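# Extract the lettered cube from a shelf strip and hold it

## Task

Get the lettered cube that sits on one of the shelf's strips out of the shelf, without shifting any other strip beyond a slight amount before the cube is clear (doing so counts as failure). Afterward keep the cube motionless in the air, well above the table and in front of the shelf.

## Robot and tools

Robot: two xArm7 arms, left_arm and right_arm, each ending in a two-finger parallel gripper with a wrist camera (cam_left_wrist, cam_right_wrist, both 896x504). Base of left_arm is at (-0.021, +0.319, 0) m and right_arm at (+0.049, -0.297, 0) m, each turned slightly about z.

Frame: every number is in one shared scene frame. The origin lies on the table surface midway between the arms, +x points out across the table (toward the shelf side), +z is up, and left_arm sits on the +y side. The names left and right refer to the arms, not to image sides.

Gripper geometry: the fingers extend along the gripper's own +z axis and close along its y axis. The reported end_effector_position is the point between the finger pads when shut, roughly 2 cm short of the fingertips; closing pushes the tips about 10 mm further along +z.

The row format (used by every moving call): 16 plain numbers, left arm first then right arm, each block being x, y, z, qw, qx, qy, qz, opening. x, y, z are an absolute target for that gripper's end_effector_position, in metres, in the scene frame. qw, qx, qy, qz are an absolute target orientation (w first) in the same frame. opening runs from -1 (closed) to +1 (fully open, 0.084 m). Both arms must always be filled in; for an arm meant to stay still, repeat its last reported position and the quaternion you have been sending, plus the opening it should keep. Reuse your own target quaternion rather than the drifted one read back.

Tools:
- execute_actions: {"actions": [...], "pictures": bool}. An empty list just reads the state. One action {"rows": [[16 numbers], ...], "steps": n} plays up to 15 rows, one per control step of 1/30 s (steps at most 15, default 15; the final row repeats if rows run out). A wait {"steps": n} (up to 300) sends nothing and returns n steps after the previous result, your reply time included. A call whose target lies more than 0.6 m from the arm's last reported position along any gripper axis is rejected and nothing is sent.
- move: {"target": [16 numbers], "speed": m/s}. Drives each gripper on a straight line to its absolute pose; both finish together, lasting 0.5 to 10 s. speed is 0.002 to 0.5 (default 0.25); rotation is capped at twice that in rad/s. Opening is applied when the move starts. Paths ignore obstacles and the other arm, and grippers may lag, wander or overshoot speed, notably near full reach. Its result adds a move: line giving the ending (done, off_target, moving, held, fault) and any limits (paced = pose clipped, held = some steps blocked, after which the arm may jump fast), plus each gripper's remaining distance to its pose.
- wait: {"seconds": 0 to 10}; sends nothing new.
- zoom_image: {"camera": one of the two names, "region": [x0, y0, x1, y1]} in image pixels from the top-left, at most 504x504; a closer view of the latest frame.
- show_instructions: shows the reference pages. read_manual: licence texts only.
- finished_scene: {"scene": number}; ends the scene irreversibly and grades it, so call it only once the cube is held steady.

Motion limits: each control step the commanded pose is clipped to within 70 mm and 16 degrees of the measured pose; position wins over orientation when both cannot be met. After an action, the arm only drifts on to its last clipped pose, so long reaches need several calls; compare the reported pose to your goal and send the remainder. A Hand target line shows where the controller is currently heading. Elbows stop just before fully straight.

Result lines: per-arm state gives position (m), quaternion (wxyz) and velocities; printed positions can be off, more so at long reach. grip_measured is the actual finger opening on the command scale. 'pose unreachable' means the clearance check altered or blocked that arm's command; HELD marks steps where that happened. MOTOR HOT warns from 65 °C; at 80 °C an OVER-TEMPERATURE FAULT brakes the arm until it cools. A torque fault (a joint hitting its load limit) stops the arm, backs that joint off, freezes it for 10 s and drops the rest of the call.

Gripping: to hold the cube, keep commanding an opening well below grip_measured; lower means a firmer squeeze (about 24 N per pad max). Closing fast can press harder than intended.

Avoid: touching or dragging strips other than the one under the cube before the cube is out; knocking anything off the table; letting the arms collide or press on each other; fast contacts or targets set far past a contact point (both press harder); dropping or letting the cube slip. Occasionally a loose object gets a brief external nudge, so check the cube before gripping. Holding weight heats motors, so do not linger with a load longer than needed.

Each tool is called after "Emit:" by a JSON object that holds its "name" and its "arguments", one argument or row to a line.

Reference images:

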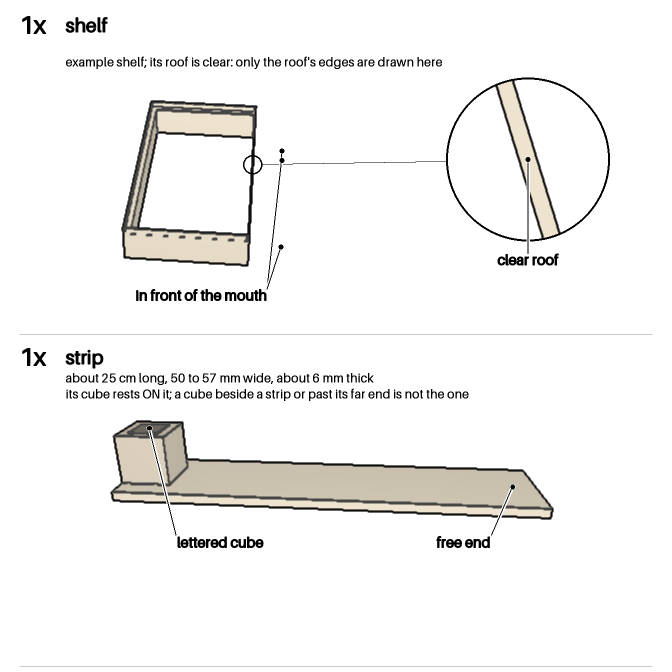

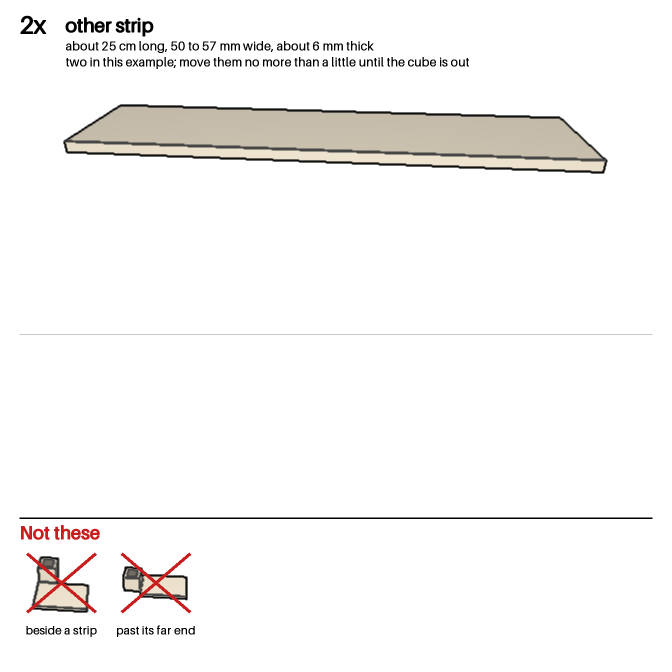

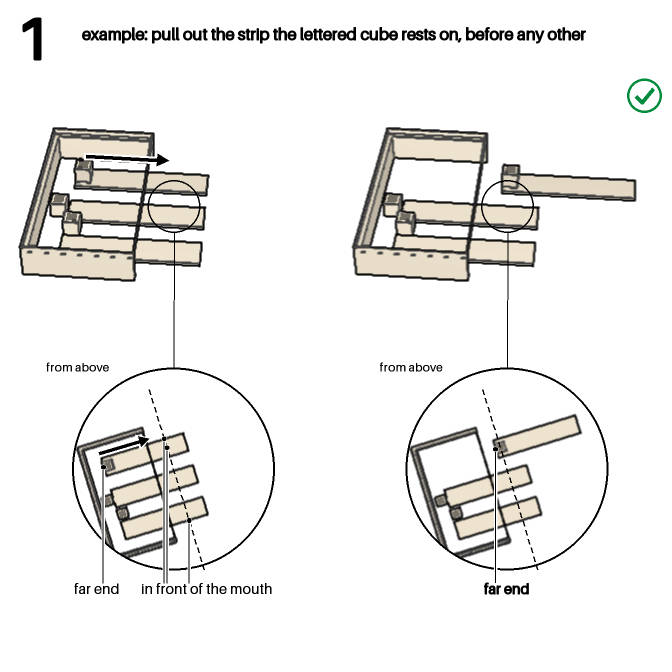

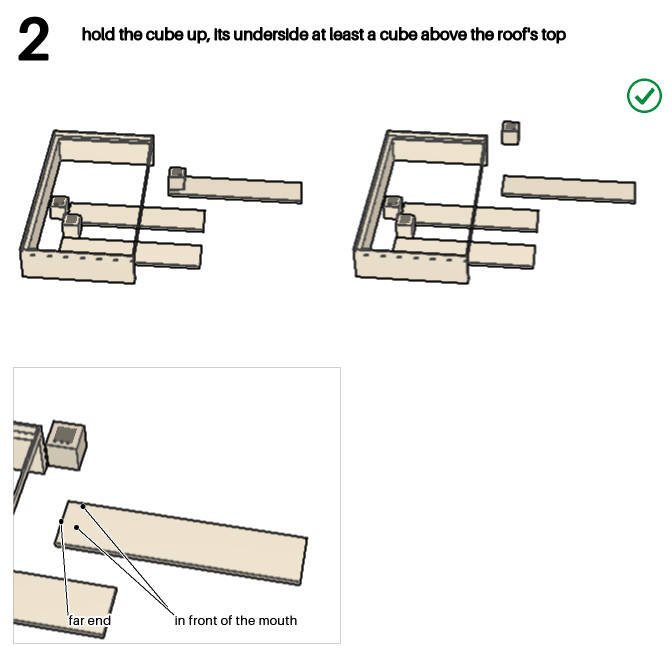

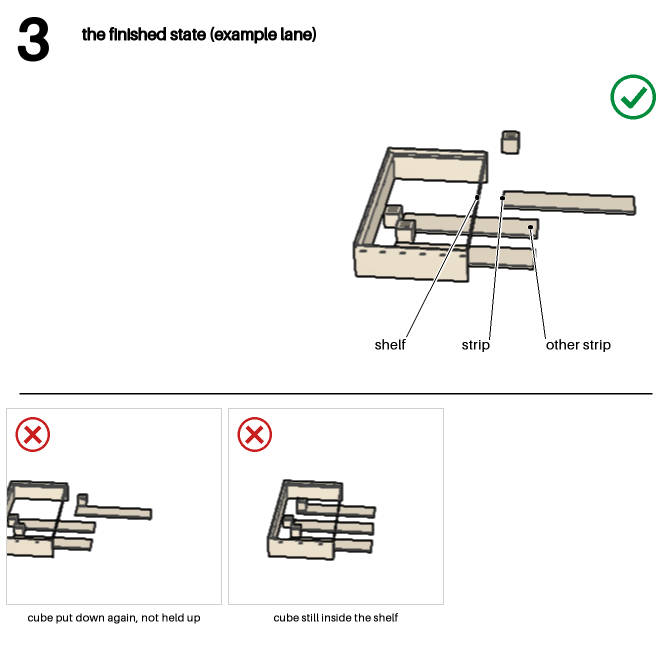

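## Session

Emit:
{"name": "execute_actions", "arguments": {
  "actions": []
}}

Scene clock: 0.00 s of 4200.00 s.
left_arm: end_effector_position=(+0.4675, +0.2991, +0.3901) grip_measured=+1.00 end_effector_quat_wxyz=(-0.131, +0.838, -0.093, +0.522) end_effector_velocity=(+0.000, +0.001, -0.000) end_effector_angular_velocity=(-0.000, +0.001, +0.001) | right_arm: end_effector_position=(+0.5039, -0.2400, +0.2170) grip_measured=-1.00 end_effector_quat_wxyz=(-0.383, +0.809, +0.430, -0.117) end_effector_velocity=(-0.000, -0.000, +0.000) end_effector_angular_velocity=(-0.001, -0.001, +0.001)
Joint positions: left_arm=[ 0.174 -0.569 -0.329  0.514  0.489 -0.089 -0.306  0.084] | right_arm=[ 0.069  0.496 -0.075  1.654  0.5    1.851 -1.175  0.   ]
Joint velocities: left_arm=[ 0.001  0.001  0.001 -0.     0.001  0.    -0.     0.   ] | right_arm=[ 0.    -0.001  0.     0.001 -0.001  0.001 -0.    -0.   ]
Motor temperatures (°C, as the motors report them): left_arm=[38 32 34 30 33 37 35] | right_arm=[30 29 32 32 33 37 37]
Hand target (left_arm): +0.468, +0.299, +0.390; -0.131, +0.838, -0.093, +0.522
Hand target (right_arm): +0.504, -0.240, +0.217; -0.383, +0.809, +0.430, -0.117

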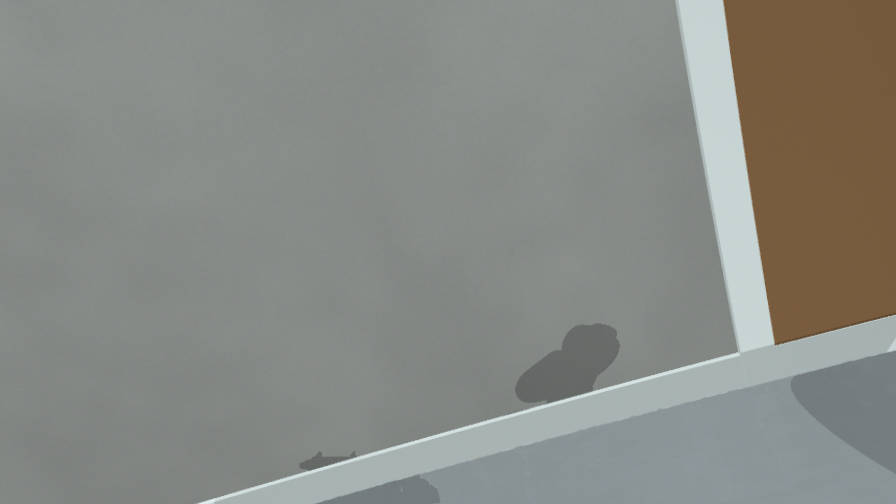

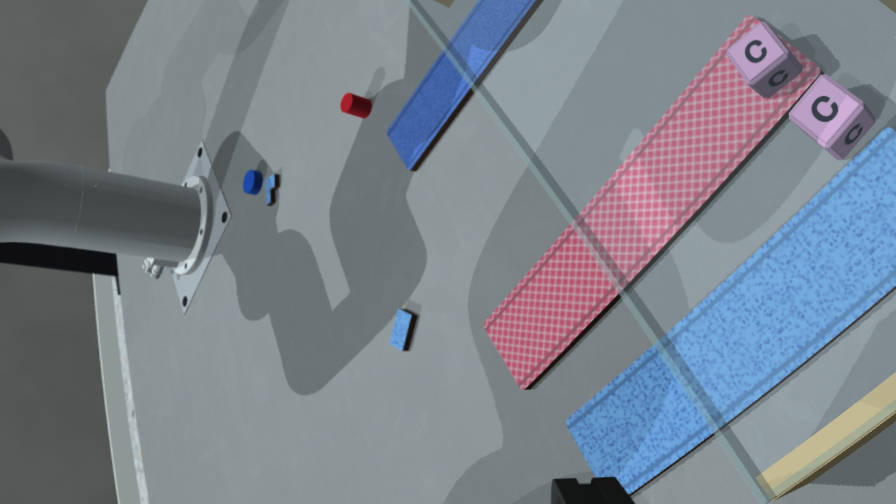

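Emit:
{"name": "move", "arguments": {
  "target": [0.40,0.0,0.42,0,1,0,0,1, 0.30,-0.38,0.30,0,1,0,0,1]
}}

Scene clock: 14.63 s of 4200.00 s.
left_arm: end_effector_position=(+0.4011, +0.0007, +0.4202) grip_measured=+1.00 end_effector_quat_wxyz=(-0.001, +1.000, +0.001, +0.002) end_effector_velocity=(-0.001, -0.002, +0.001) end_effector_angular_velocity=(+0.004, +0.006, -0.001) | right_arm: end_effector_position=(+0.3000, -0.3799, +0.3004) grip_measured=+1.00 end_effector_quat_wxyz=(+0.002, +1.000, -0.000, -0.001) end_effector_velocity=(-0.000, -0.001, +0.001) end_effector_angular_velocity=(-0.003, -0.004, -0.003)
Joint positions: left_arm=[-0.356  0.326 -0.689  2.023  0.212  1.763 -0.774  0.084] | right_arm=[-0.098 -0.749 -0.045  0.699 -0.035  1.448 -0.279  0.084]
Joint velocities: left_arm=[-0.013  0.015 -0.001  0.024  0.008  0.018 -0.006  0.   ] | right_arm=[-0.001 -0.005  0.     0.    -0.002 -0.     0.002  0.   ]
Motor temperatures (°C, as the motors report them): left_arm=[38 32 34 32 33 37 35] | right_arm=[30 30 32 33 33 37 37]
Hand target (left_arm): +0.401, +0.001, +0.420; -0.001, +1.000, +0.001, +0.001
Hand target (right_arm): +0.300, -0.380, +0.301; +0.002, +1.000, -0.000, -0.001
Off the commanded pose (left_arm): 0.001 m, 0 deg.
Off the commanded pose (right_arm): 0.000 m, 0 deg.
After step 90, 8.60 s passed at rest.
move: done
camera_calibration (this result's frames):
cam_left_wrist: T_world_to_cam=[[0.0104028, -0.999927, -0.00611934, 0.0366873], [-0.99985, -0.010317, -0.0138787, 0.475862], [0.0138145, 0.0062628, -0.999885, 0.543924], [0, 0, 0, 1]] pos_world=[0.467895, 0.0381876, 0.550691]
cam_right_wrist: T_world_to_cam=[[0.00273491, -0.999933, 0.0112878, -0.357132], [-0.999983, -0.00267688, 0.00515289, 0.366373], [-0.00512233, -0.0113017, -0.999923, 0.428369], [0, 0, 0, 1]] pos_world=[0.369538, -0.351286, 0.430479]

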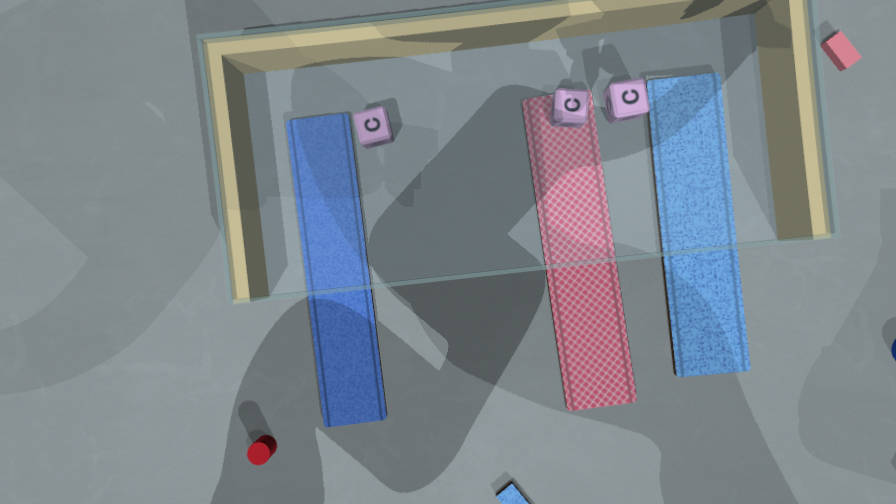

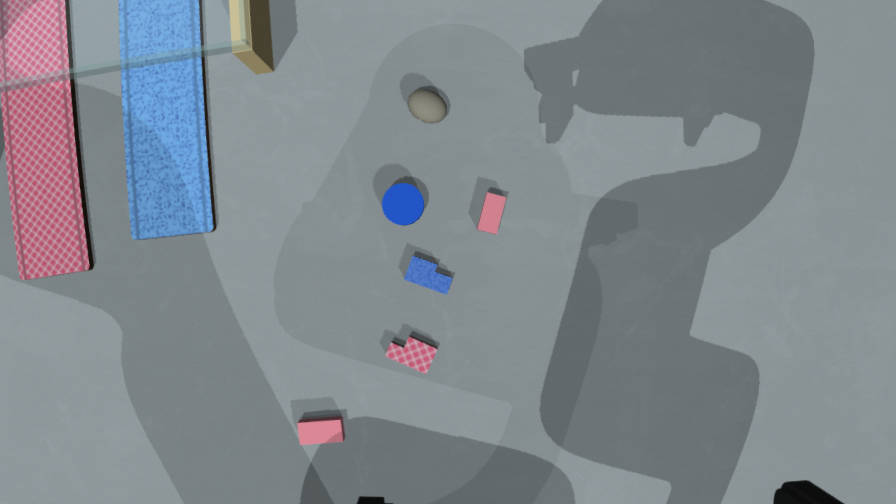

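Emit:
{"name": "move", "arguments": {
  "target": [0.3545,-0.0828,0.16,0,0.9971,0.0758,0,0.67, 0.30,-0.38,0.30,0,1,0,0,1]
}}

Scene clock: 40.83 s of 4200.00 s.
left_arm: end_effector_position=(+0.3552, -0.0835, +0.1609) grip_measured=+0.67 end_effector_quat_wxyz=(+0.001, +0.997, +0.075, +0.001) end_effector_velocity=(-0.003, +0.001, -0.007) end_effector_angular_velocity=(+0.008, +0.009, +0.001) | right_arm: end_effector_position=(+0.3000, -0.3800, +0.3000) grip_measured=+1.00 end_effector_quat_wxyz=(+0.000, +1.000, +0.000, +0.000) end_effector_velocity=(+0.000, -0.000, +0.000) end_effector_angular_velocity=(-0.001, -0.000, +0.000)
Joint positions: left_arm=[-0.433  0.403 -0.678  1.345  0.29   1.041 -1.164  0.072] | right_arm=[-0.098 -0.75  -0.048  0.697 -0.033  1.446 -0.282  0.084]
Joint velocities: left_arm=[-0.004  0.008  0.003 -0.007  0.004 -0.002 -0.006 -0.   ] | right_arm=[ 0.     0.     0.     0.    -0.001 -0.001 -0.    -0.   ]
Motor temperatures (°C, as the motors report them): left_arm=[38 33 34 32 33 37 35] | right_arm=[30 29 32 34 33 37 37]
Hand target (left_arm): +0.355, -0.083, +0.160; +0.000, +0.997, +0.075, +0.000
Hand target (right_arm): +0.300, -0.380, +0.300; +0.000, +1.000, -0.000, +0.000
Off the commanded pose (left_arm): 0.001 m, 0 deg.
Off the commanded pose (right_arm): 0.000 m, 0 deg.
After step 90, 21.60 s passed at rest.
move: done
camera_calibration (this result's frames):
cam_left_wrist: T_world_to_cam=[[0.157736, -0.987477, -0.00306143, -0.100406], [-0.98741, -0.157686, -0.012502, 0.408543], [0.0118626, 0.00499489, -0.999917, 0.286416], [0, 0, 0, 1]] pos_world=[0.41584, -0.0361574, 0.291192]
cam_right_wrist: T_world_to_cam=[[0.00299451, -0.999965, 0.00780584, -0.356277], [-0.999991, -0.00297167, 0.00293611, 0.366936], [-0.00291281, -0.00781457, -0.999965, 0.428628], [0, 0, 0, 1]] pos_world=[0.369248, -0.351824, 0.430316]

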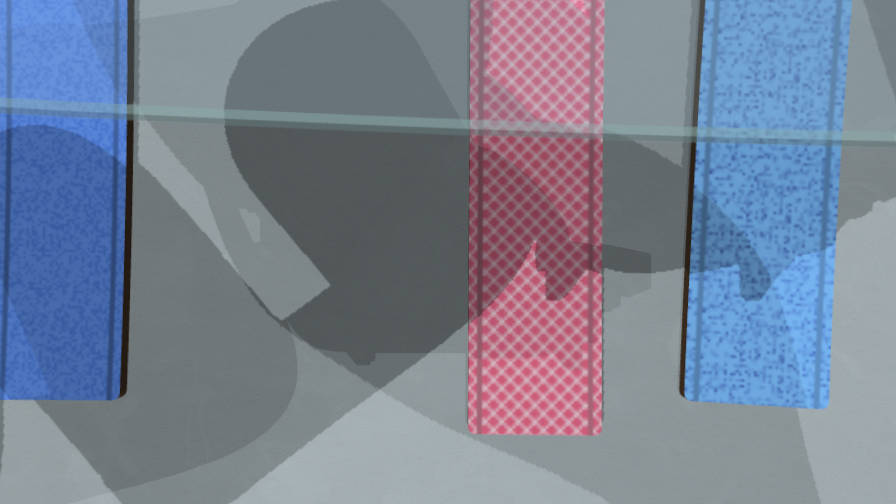

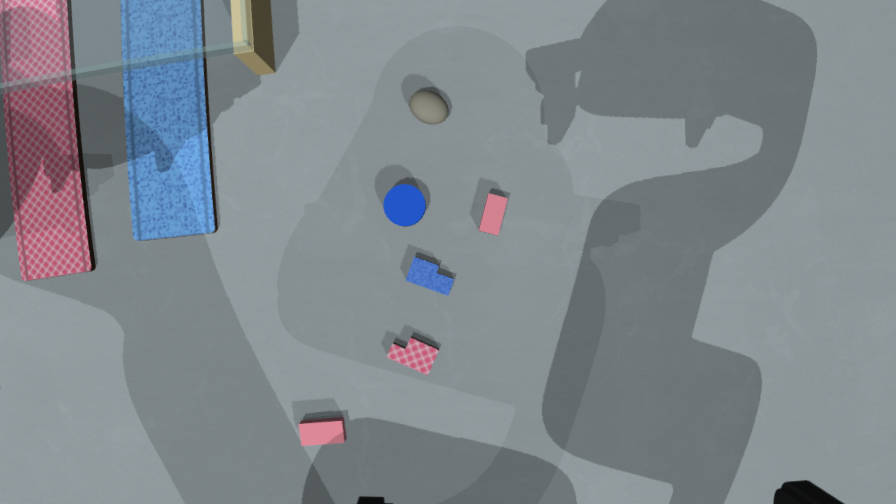

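Emit:
{"name": "move", "arguments": {
  "target": [0.376,-0.0787,0.04,0,0.9971,0.0758,0,0.67, 0.30,-0.38,0.30,0,1,0,0,1],
  "speed": 0.15
}}

Emit:
{"name": "move", "arguments": {
  "target": [0.376,-0.0787,0.020,0,0.9971,0.0758,0,0.67, 0.30,-0.38,0.30,0,1,0,0,1],
  "speed": 0.02
}}

Scene clock: 52.03 s of 4200.00 s.
left_arm: end_effector_position=(+0.3760, -0.0791, +0.0406) grip_measured=+0.67 end_effector_quat_wxyz=(+0.000, +0.997, +0.075, +0.000) end_effector_velocity=(-0.001, +0.004, -0.005) end_effector_angular_velocity=(+0.008, +0.007, +0.003) | right_arm: end_effector_position=(+0.3000, -0.3800, +0.3000) grip_measured=+1.00 end_effector_quat_wxyz=(+0.000, +1.000, +0.000, +0.000) end_effector_velocity=(-0.000, -0.000, -0.000) end_effector_angular_velocity=(+0.001, +0.000, -0.001)
Joint positions: left_arm=[-0.487  0.631 -0.569  1.31   0.455  0.81  -1.234  0.072] | right_arm=[-0.098 -0.75  -0.048  0.697 -0.033  1.446 -0.282  0.084]
Joint velocities: left_arm=[ 0.     0.007  0.005 -0.004  0.003  0.    -0.001  0.   ] | right_arm=[-0.    -0.    -0.    -0.     0.     0.001 -0.    -0.   ]
Motor temperatures (°C, as the motors report them): left_arm=[38 33 34 32 33 37 35] | right_arm=[30 29 32 35 33 37 37]
Hand target (left_arm): +0.376, -0.079, +0.040; -0.000, +0.997, +0.076, +0.000
Hand target (right_arm): +0.300, -0.380, +0.300; -0.000, +1.000, +0.000, +0.000
Off the commanded pose (left_arm): 0.001 m, 0 deg.
Off the commanded pose (right_arm): 0.000 m, 0 deg.
After step 90, 6.93 s passed at rest.
move: done
camera_calibration (this result's frames):
cam_left_wrist: T_world_to_cam=[[0.158648, -0.987328, -0.00365437, -0.100018], [-0.987274, -0.158596, -0.0117068, 0.428128], [0.0109789, 0.00546513, -0.999925, 0.166159], [0, 0, 0, 1]] pos_world=[0.436723, -0.031759, 0.170793]
cam_right_wrist: T_world_to_cam=[[0.00299315, -0.999965, 0.00779419, -0.356271], [-0.999991, -0.0029703, 0.00294091, 0.366936], [-0.00291766, -0.00780292, -0.999965, 0.428633], [0, 0, 0, 1]] pos_world=[0.36925, -0.351824, 0.430316]

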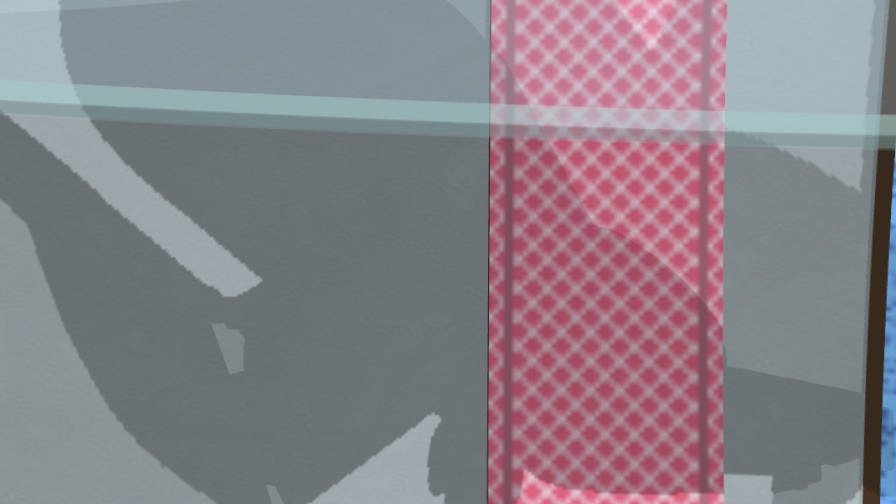

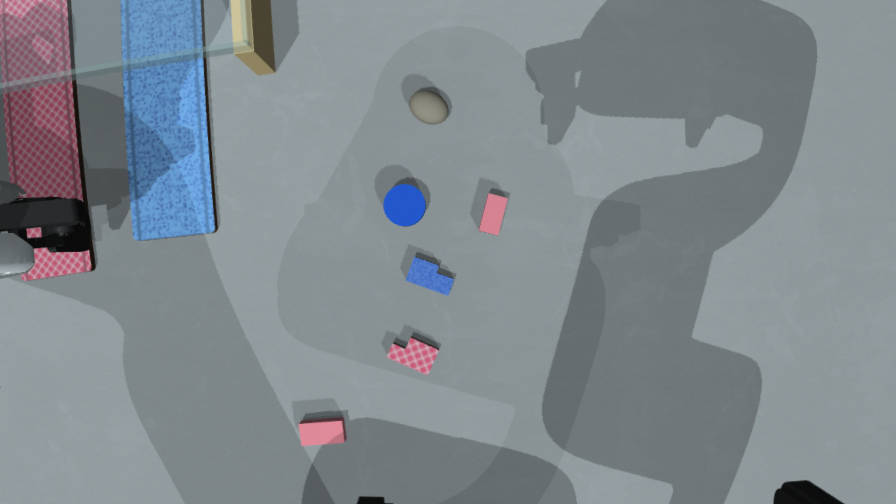

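Scene clock: 53.33 s of 4200.00 s.
left_arm: end_effector_position=(+0.3760, -0.0787, +0.0201) grip_measured=+0.67 end_effector_quat_wxyz=(+0.000, +0.997, +0.076, +0.000) end_effector_velocity=(+0.001, -0.001, +0.001) end_effector_angular_velocity=(-0.003, -0.002, +0.001) | right_arm: end_effector_position=(+0.3000, -0.3800, +0.3000) grip_measured=+1.00 end_effector_quat_wxyz=(-0.000, +1.000, +0.000, -0.000) end_effector_velocity=(+0.000, -0.000, +0.000) end_effector_angular_velocity=(-0.000, -0.001, +0.000)
Joint positions: left_arm=[-0.502  0.671 -0.547  1.309  0.481  0.773 -1.251  0.072] | right_arm=[-0.098 -0.75  -0.048  0.697 -0.033  1.446 -0.282  0.084]
Joint velocities: left_arm=[-0.001  0.    -0.     0.003  0.    -0.001 -0.001 -0.   ] | right_arm=[ 0.    -0.    -0.     0.001 -0.     0.    -0.     0.   ]
Motor temperatures (°C, as the motors report them): left_arm=[38 33 34 32 33 37 35] | right_arm=[30 29 32 35 33 37 37]
Hand target (left_arm): +0.376, -0.079, +0.020; -0.000, +0.997, +0.076, +0.000
Hand target (right_arm): +0.300, -0.380, +0.300; -0.000, +1.000, +0.000, -0.000
Off the commanded pose (left_arm): 0.000 m, 0 deg.
Off the commanded pose (right_arm): 0.000 m, 0 deg.
move: done
camera_calibration (this result's frames):
cam_left_wrist: T_world_to_cam=[[0.159344, -0.987213, -0.00453895, -0.0999831], [-0.987172, -0.159288, -0.0108755, 0.42781], [0.0100135, 0.00621368, -0.999931, 0.146105], [0, 0, 0, 1]] pos_world=[0.43679, -0.0314677, 0.150294]
cam_right_wrist: T_world_to_cam=[[0.00299317, -0.999965, 0.00779394, -0.356271], [-0.999991, -0.00297032, 0.00294116, 0.366936], [-0.0029179, -0.00780268, -0.999965, 0.428633], [0, 0, 0, 1]] pos_world=[0.36925, -0.351824, 0.430316]

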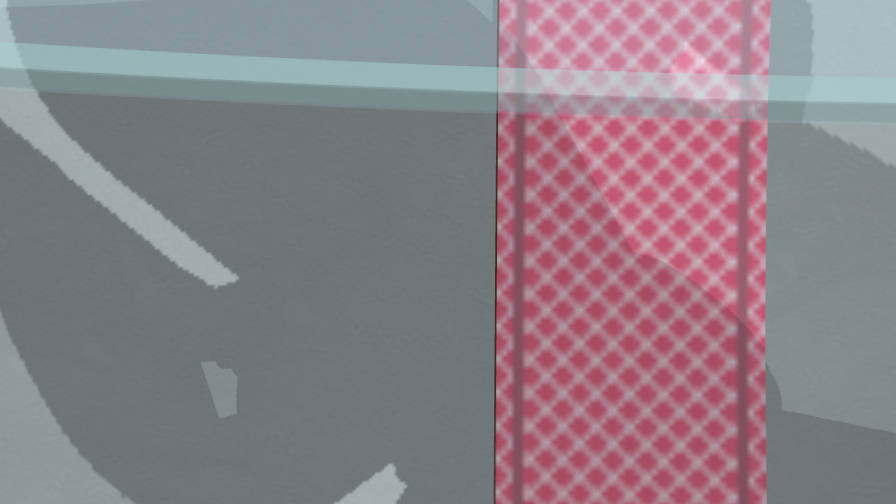

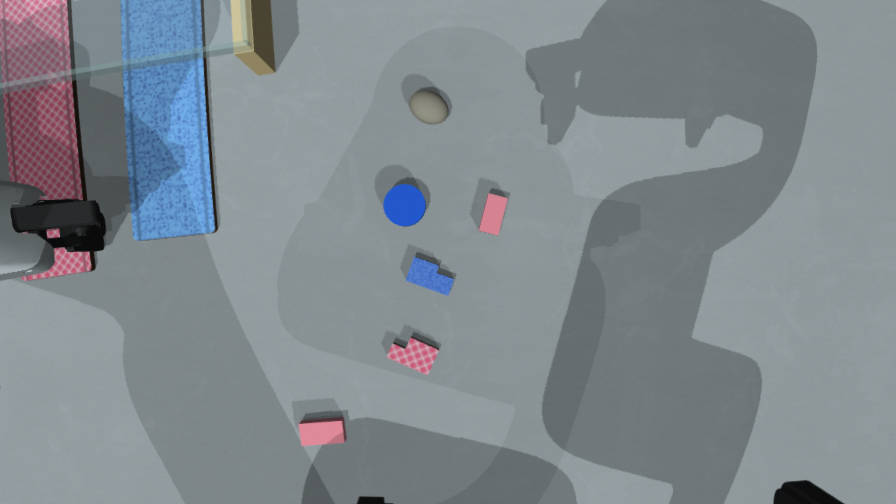

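Close the gripper.

Emit:
{"name": "move", "arguments": {
  "target": [0.376,-0.0787,0.020,0,0.9971,0.0758,0,-0.2, 0.30,-0.38,0.30,0,1,0,0,1],
  "speed": 0.02
}}

Scene clock: 63.27 s of 4200.00 s.
left_arm: end_effector_position=(+0.3761, -0.0788, +0.0201) grip_measured=+0.25 end_effector_quat_wxyz=(+0.000, +0.997, +0.076, +0.000) end_effector_velocity=(+0.000, -0.000, +0.000) end_effector_angular_velocity=(-0.001, -0.001, -0.001) | right_arm: end_effector_position=(+0.3000, -0.3800, +0.3000) grip_measured=+1.00 end_effector_quat_wxyz=(+0.000, +1.000, -0.000, +0.000) end_effector_velocity=(+0.000, +0.000, +0.000) end_effector_angular_velocity=(+0.000, -0.000, +0.000)
Joint positions: left_arm=[-0.502  0.671 -0.547  1.309  0.481  0.773 -1.251  0.055] | right_arm=[-0.098 -0.75  -0.048  0.697 -0.033  1.446 -0.282  0.084]
Joint velocities: left_arm=[ 0.    -0.    -0.001  0.     0.001 -0.     0.001  0.   ] | right_arm=[-0.    -0.     0.     0.     0.001 -0.    -0.    -0.   ]
Motor temperatures (°C, as the motors report them): left_arm=[38 33 34 32 33 37 35] | right_arm=[30 29 32 35 33 37 37]
Hand target (left_arm): +0.376, -0.079, +0.020; +0.000, +0.997, +0.076, +0.000
Hand target (right_arm): +0.300, -0.380, +0.300; +0.000, +1.000, -0.000, -0.000
Off the commanded pose (left_arm): 0.000 m, 0 deg.
Off the commanded pose (right_arm): 0.000 m, 0 deg.
After step 90, 6.23 s passed at rest.
move: done
camera_calibration (this result's frames):
cam_left_wrist: T_world_to_cam=[[0.159398, -0.987205, -0.00428596, -0.100106], [-0.987162, -0.159343, -0.0110102, 0.427851], [0.0101864, 0.00598594, -0.99993, 0.146056], [0, 0, 0, 1]] pos_world=[0.436827, -0.0315244, 0.150327]
cam_right_wrist: T_world_to_cam=[[0.002993, -0.999965, 0.00779408, -0.356271], [-0.999991, -0.00297015, 0.0029411, 0.366936], [-0.00291785, -0.00780281, -0.999965, 0.428633], [0, 0, 0, 1]] pos_world=[0.36925, -0.351824, 0.430316]

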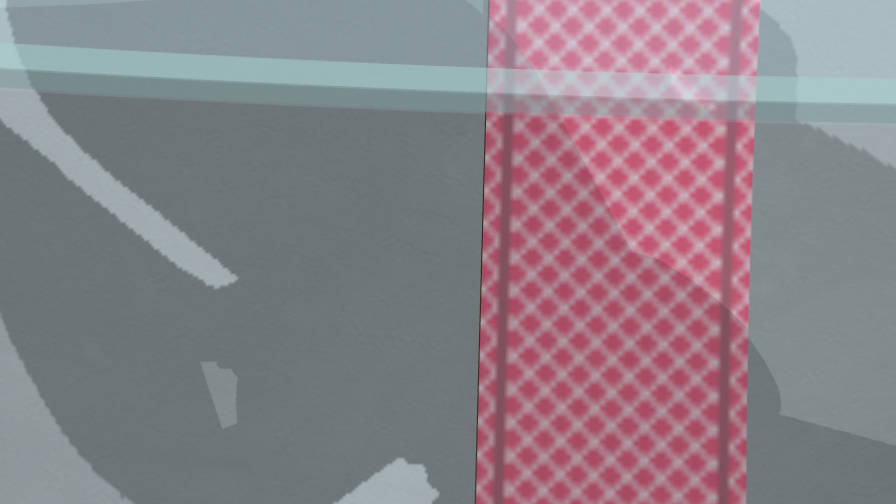

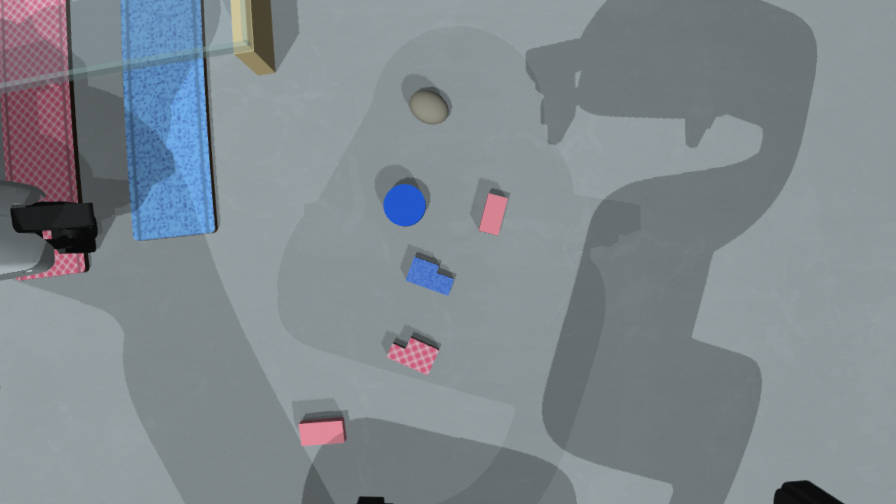

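Emit:
{"name": "move", "arguments": {
  "target": [0.178,-0.108,0.020,0,0.9971,0.0758,0,-0.2, 0.30,-0.38,0.30,0,1,0,0,1],
  "speed": 0.05
}}

Scene clock: 72.57 s of 4200.00 s.
left_arm: end_effector_position=(+0.1785, -0.1089, +0.0201) grip_measured=+0.25 end_effector_quat_wxyz=(+0.000, +0.997, +0.076, +0.000) end_effector_velocity=(+0.000, +0.000, +0.000) end_effector_angular_velocity=(-0.000, -0.002, +0.004) | right_arm: end_effector_position=(+0.3000, -0.3800, +0.3000) grip_measured=+1.00 end_effector_quat_wxyz=(-0.000, +1.000, -0.000, -0.000) end_effector_velocity=(+0.000, -0.000, -0.000) end_effector_angular_velocity=(-0.001, -0.001, +0.000)
Joint positions: left_arm=[-0.68   0.451 -0.649  0.926  0.478  0.611 -1.627  0.055] | right_arm=[-0.098 -0.75  -0.048  0.697 -0.033  1.446 -0.282  0.084]
Joint velocities: left_arm=[-0.001 -0.003  0.002 -0.002 -0.    -0.001 -0.004  0.   ] | right_arm=[-0.    -0.     0.001 -0.    -0.    -0.001 -0.    -0.   ]
Motor temperatures (°C, as the motors report them): left_arm=[38 33 34 32 33 37 35] | right_arm=[30 29 32 35 33 37 37]
Hand target (left_arm): +0.178, -0.109, +0.020; +0.000, +0.997, +0.076, +0.000
Hand target (right_arm): +0.300, -0.380, +0.300; -0.000, +1.000, +0.000, +0.000
Off the commanded pose (left_arm): 0.001 m, 0 deg.
Off the commanded pose (right_arm): 0.000 m, 0 deg.
After step 90, 2.00 s passed at rest.
move: done
camera_calibration (this result's frames):
cam_left_wrist: T_world_to_cam=[[0.15944, -0.987201, -0.00371732, -0.0983675], [-0.987152, -0.159391, -0.0111888, 0.227978], [0.0104531, 0.00545351, -0.99993, 0.148156], [0, 0, 0, 1]] pos_world=[0.239184, -0.0615789, 0.150331]
cam_right_wrist: T_world_to_cam=[[0.00299275, -0.999965, 0.00779381, -0.356271], [-0.999991, -0.00296991, 0.00294127, 0.366936], [-0.00291803, -0.00780254, -0.999965, 0.428633], [0, 0, 0, 1]] pos_world=[0.36925, -0.351824, 0.430316]

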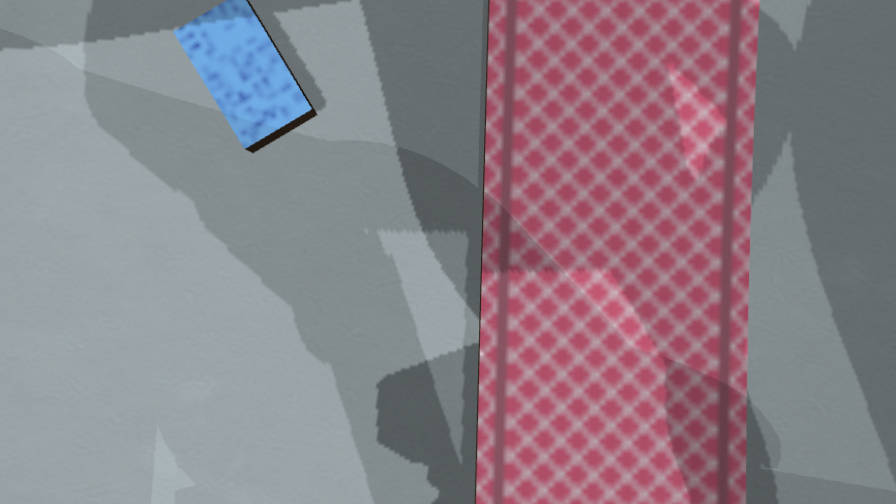

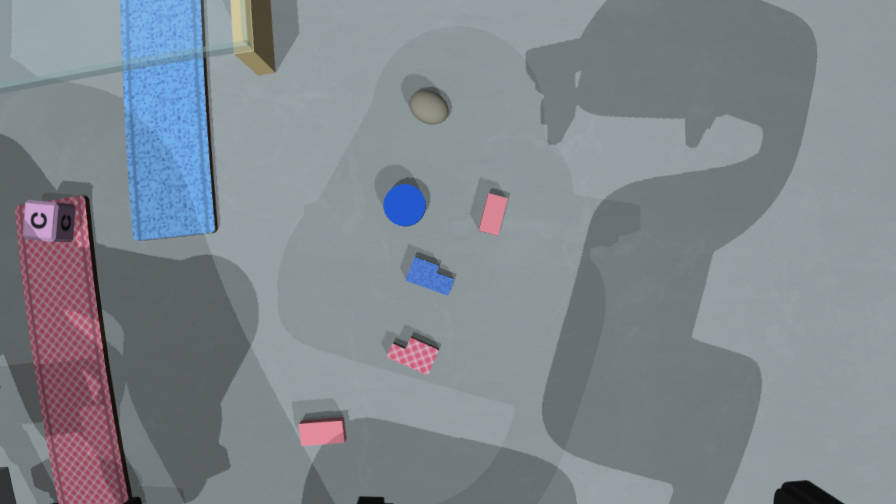

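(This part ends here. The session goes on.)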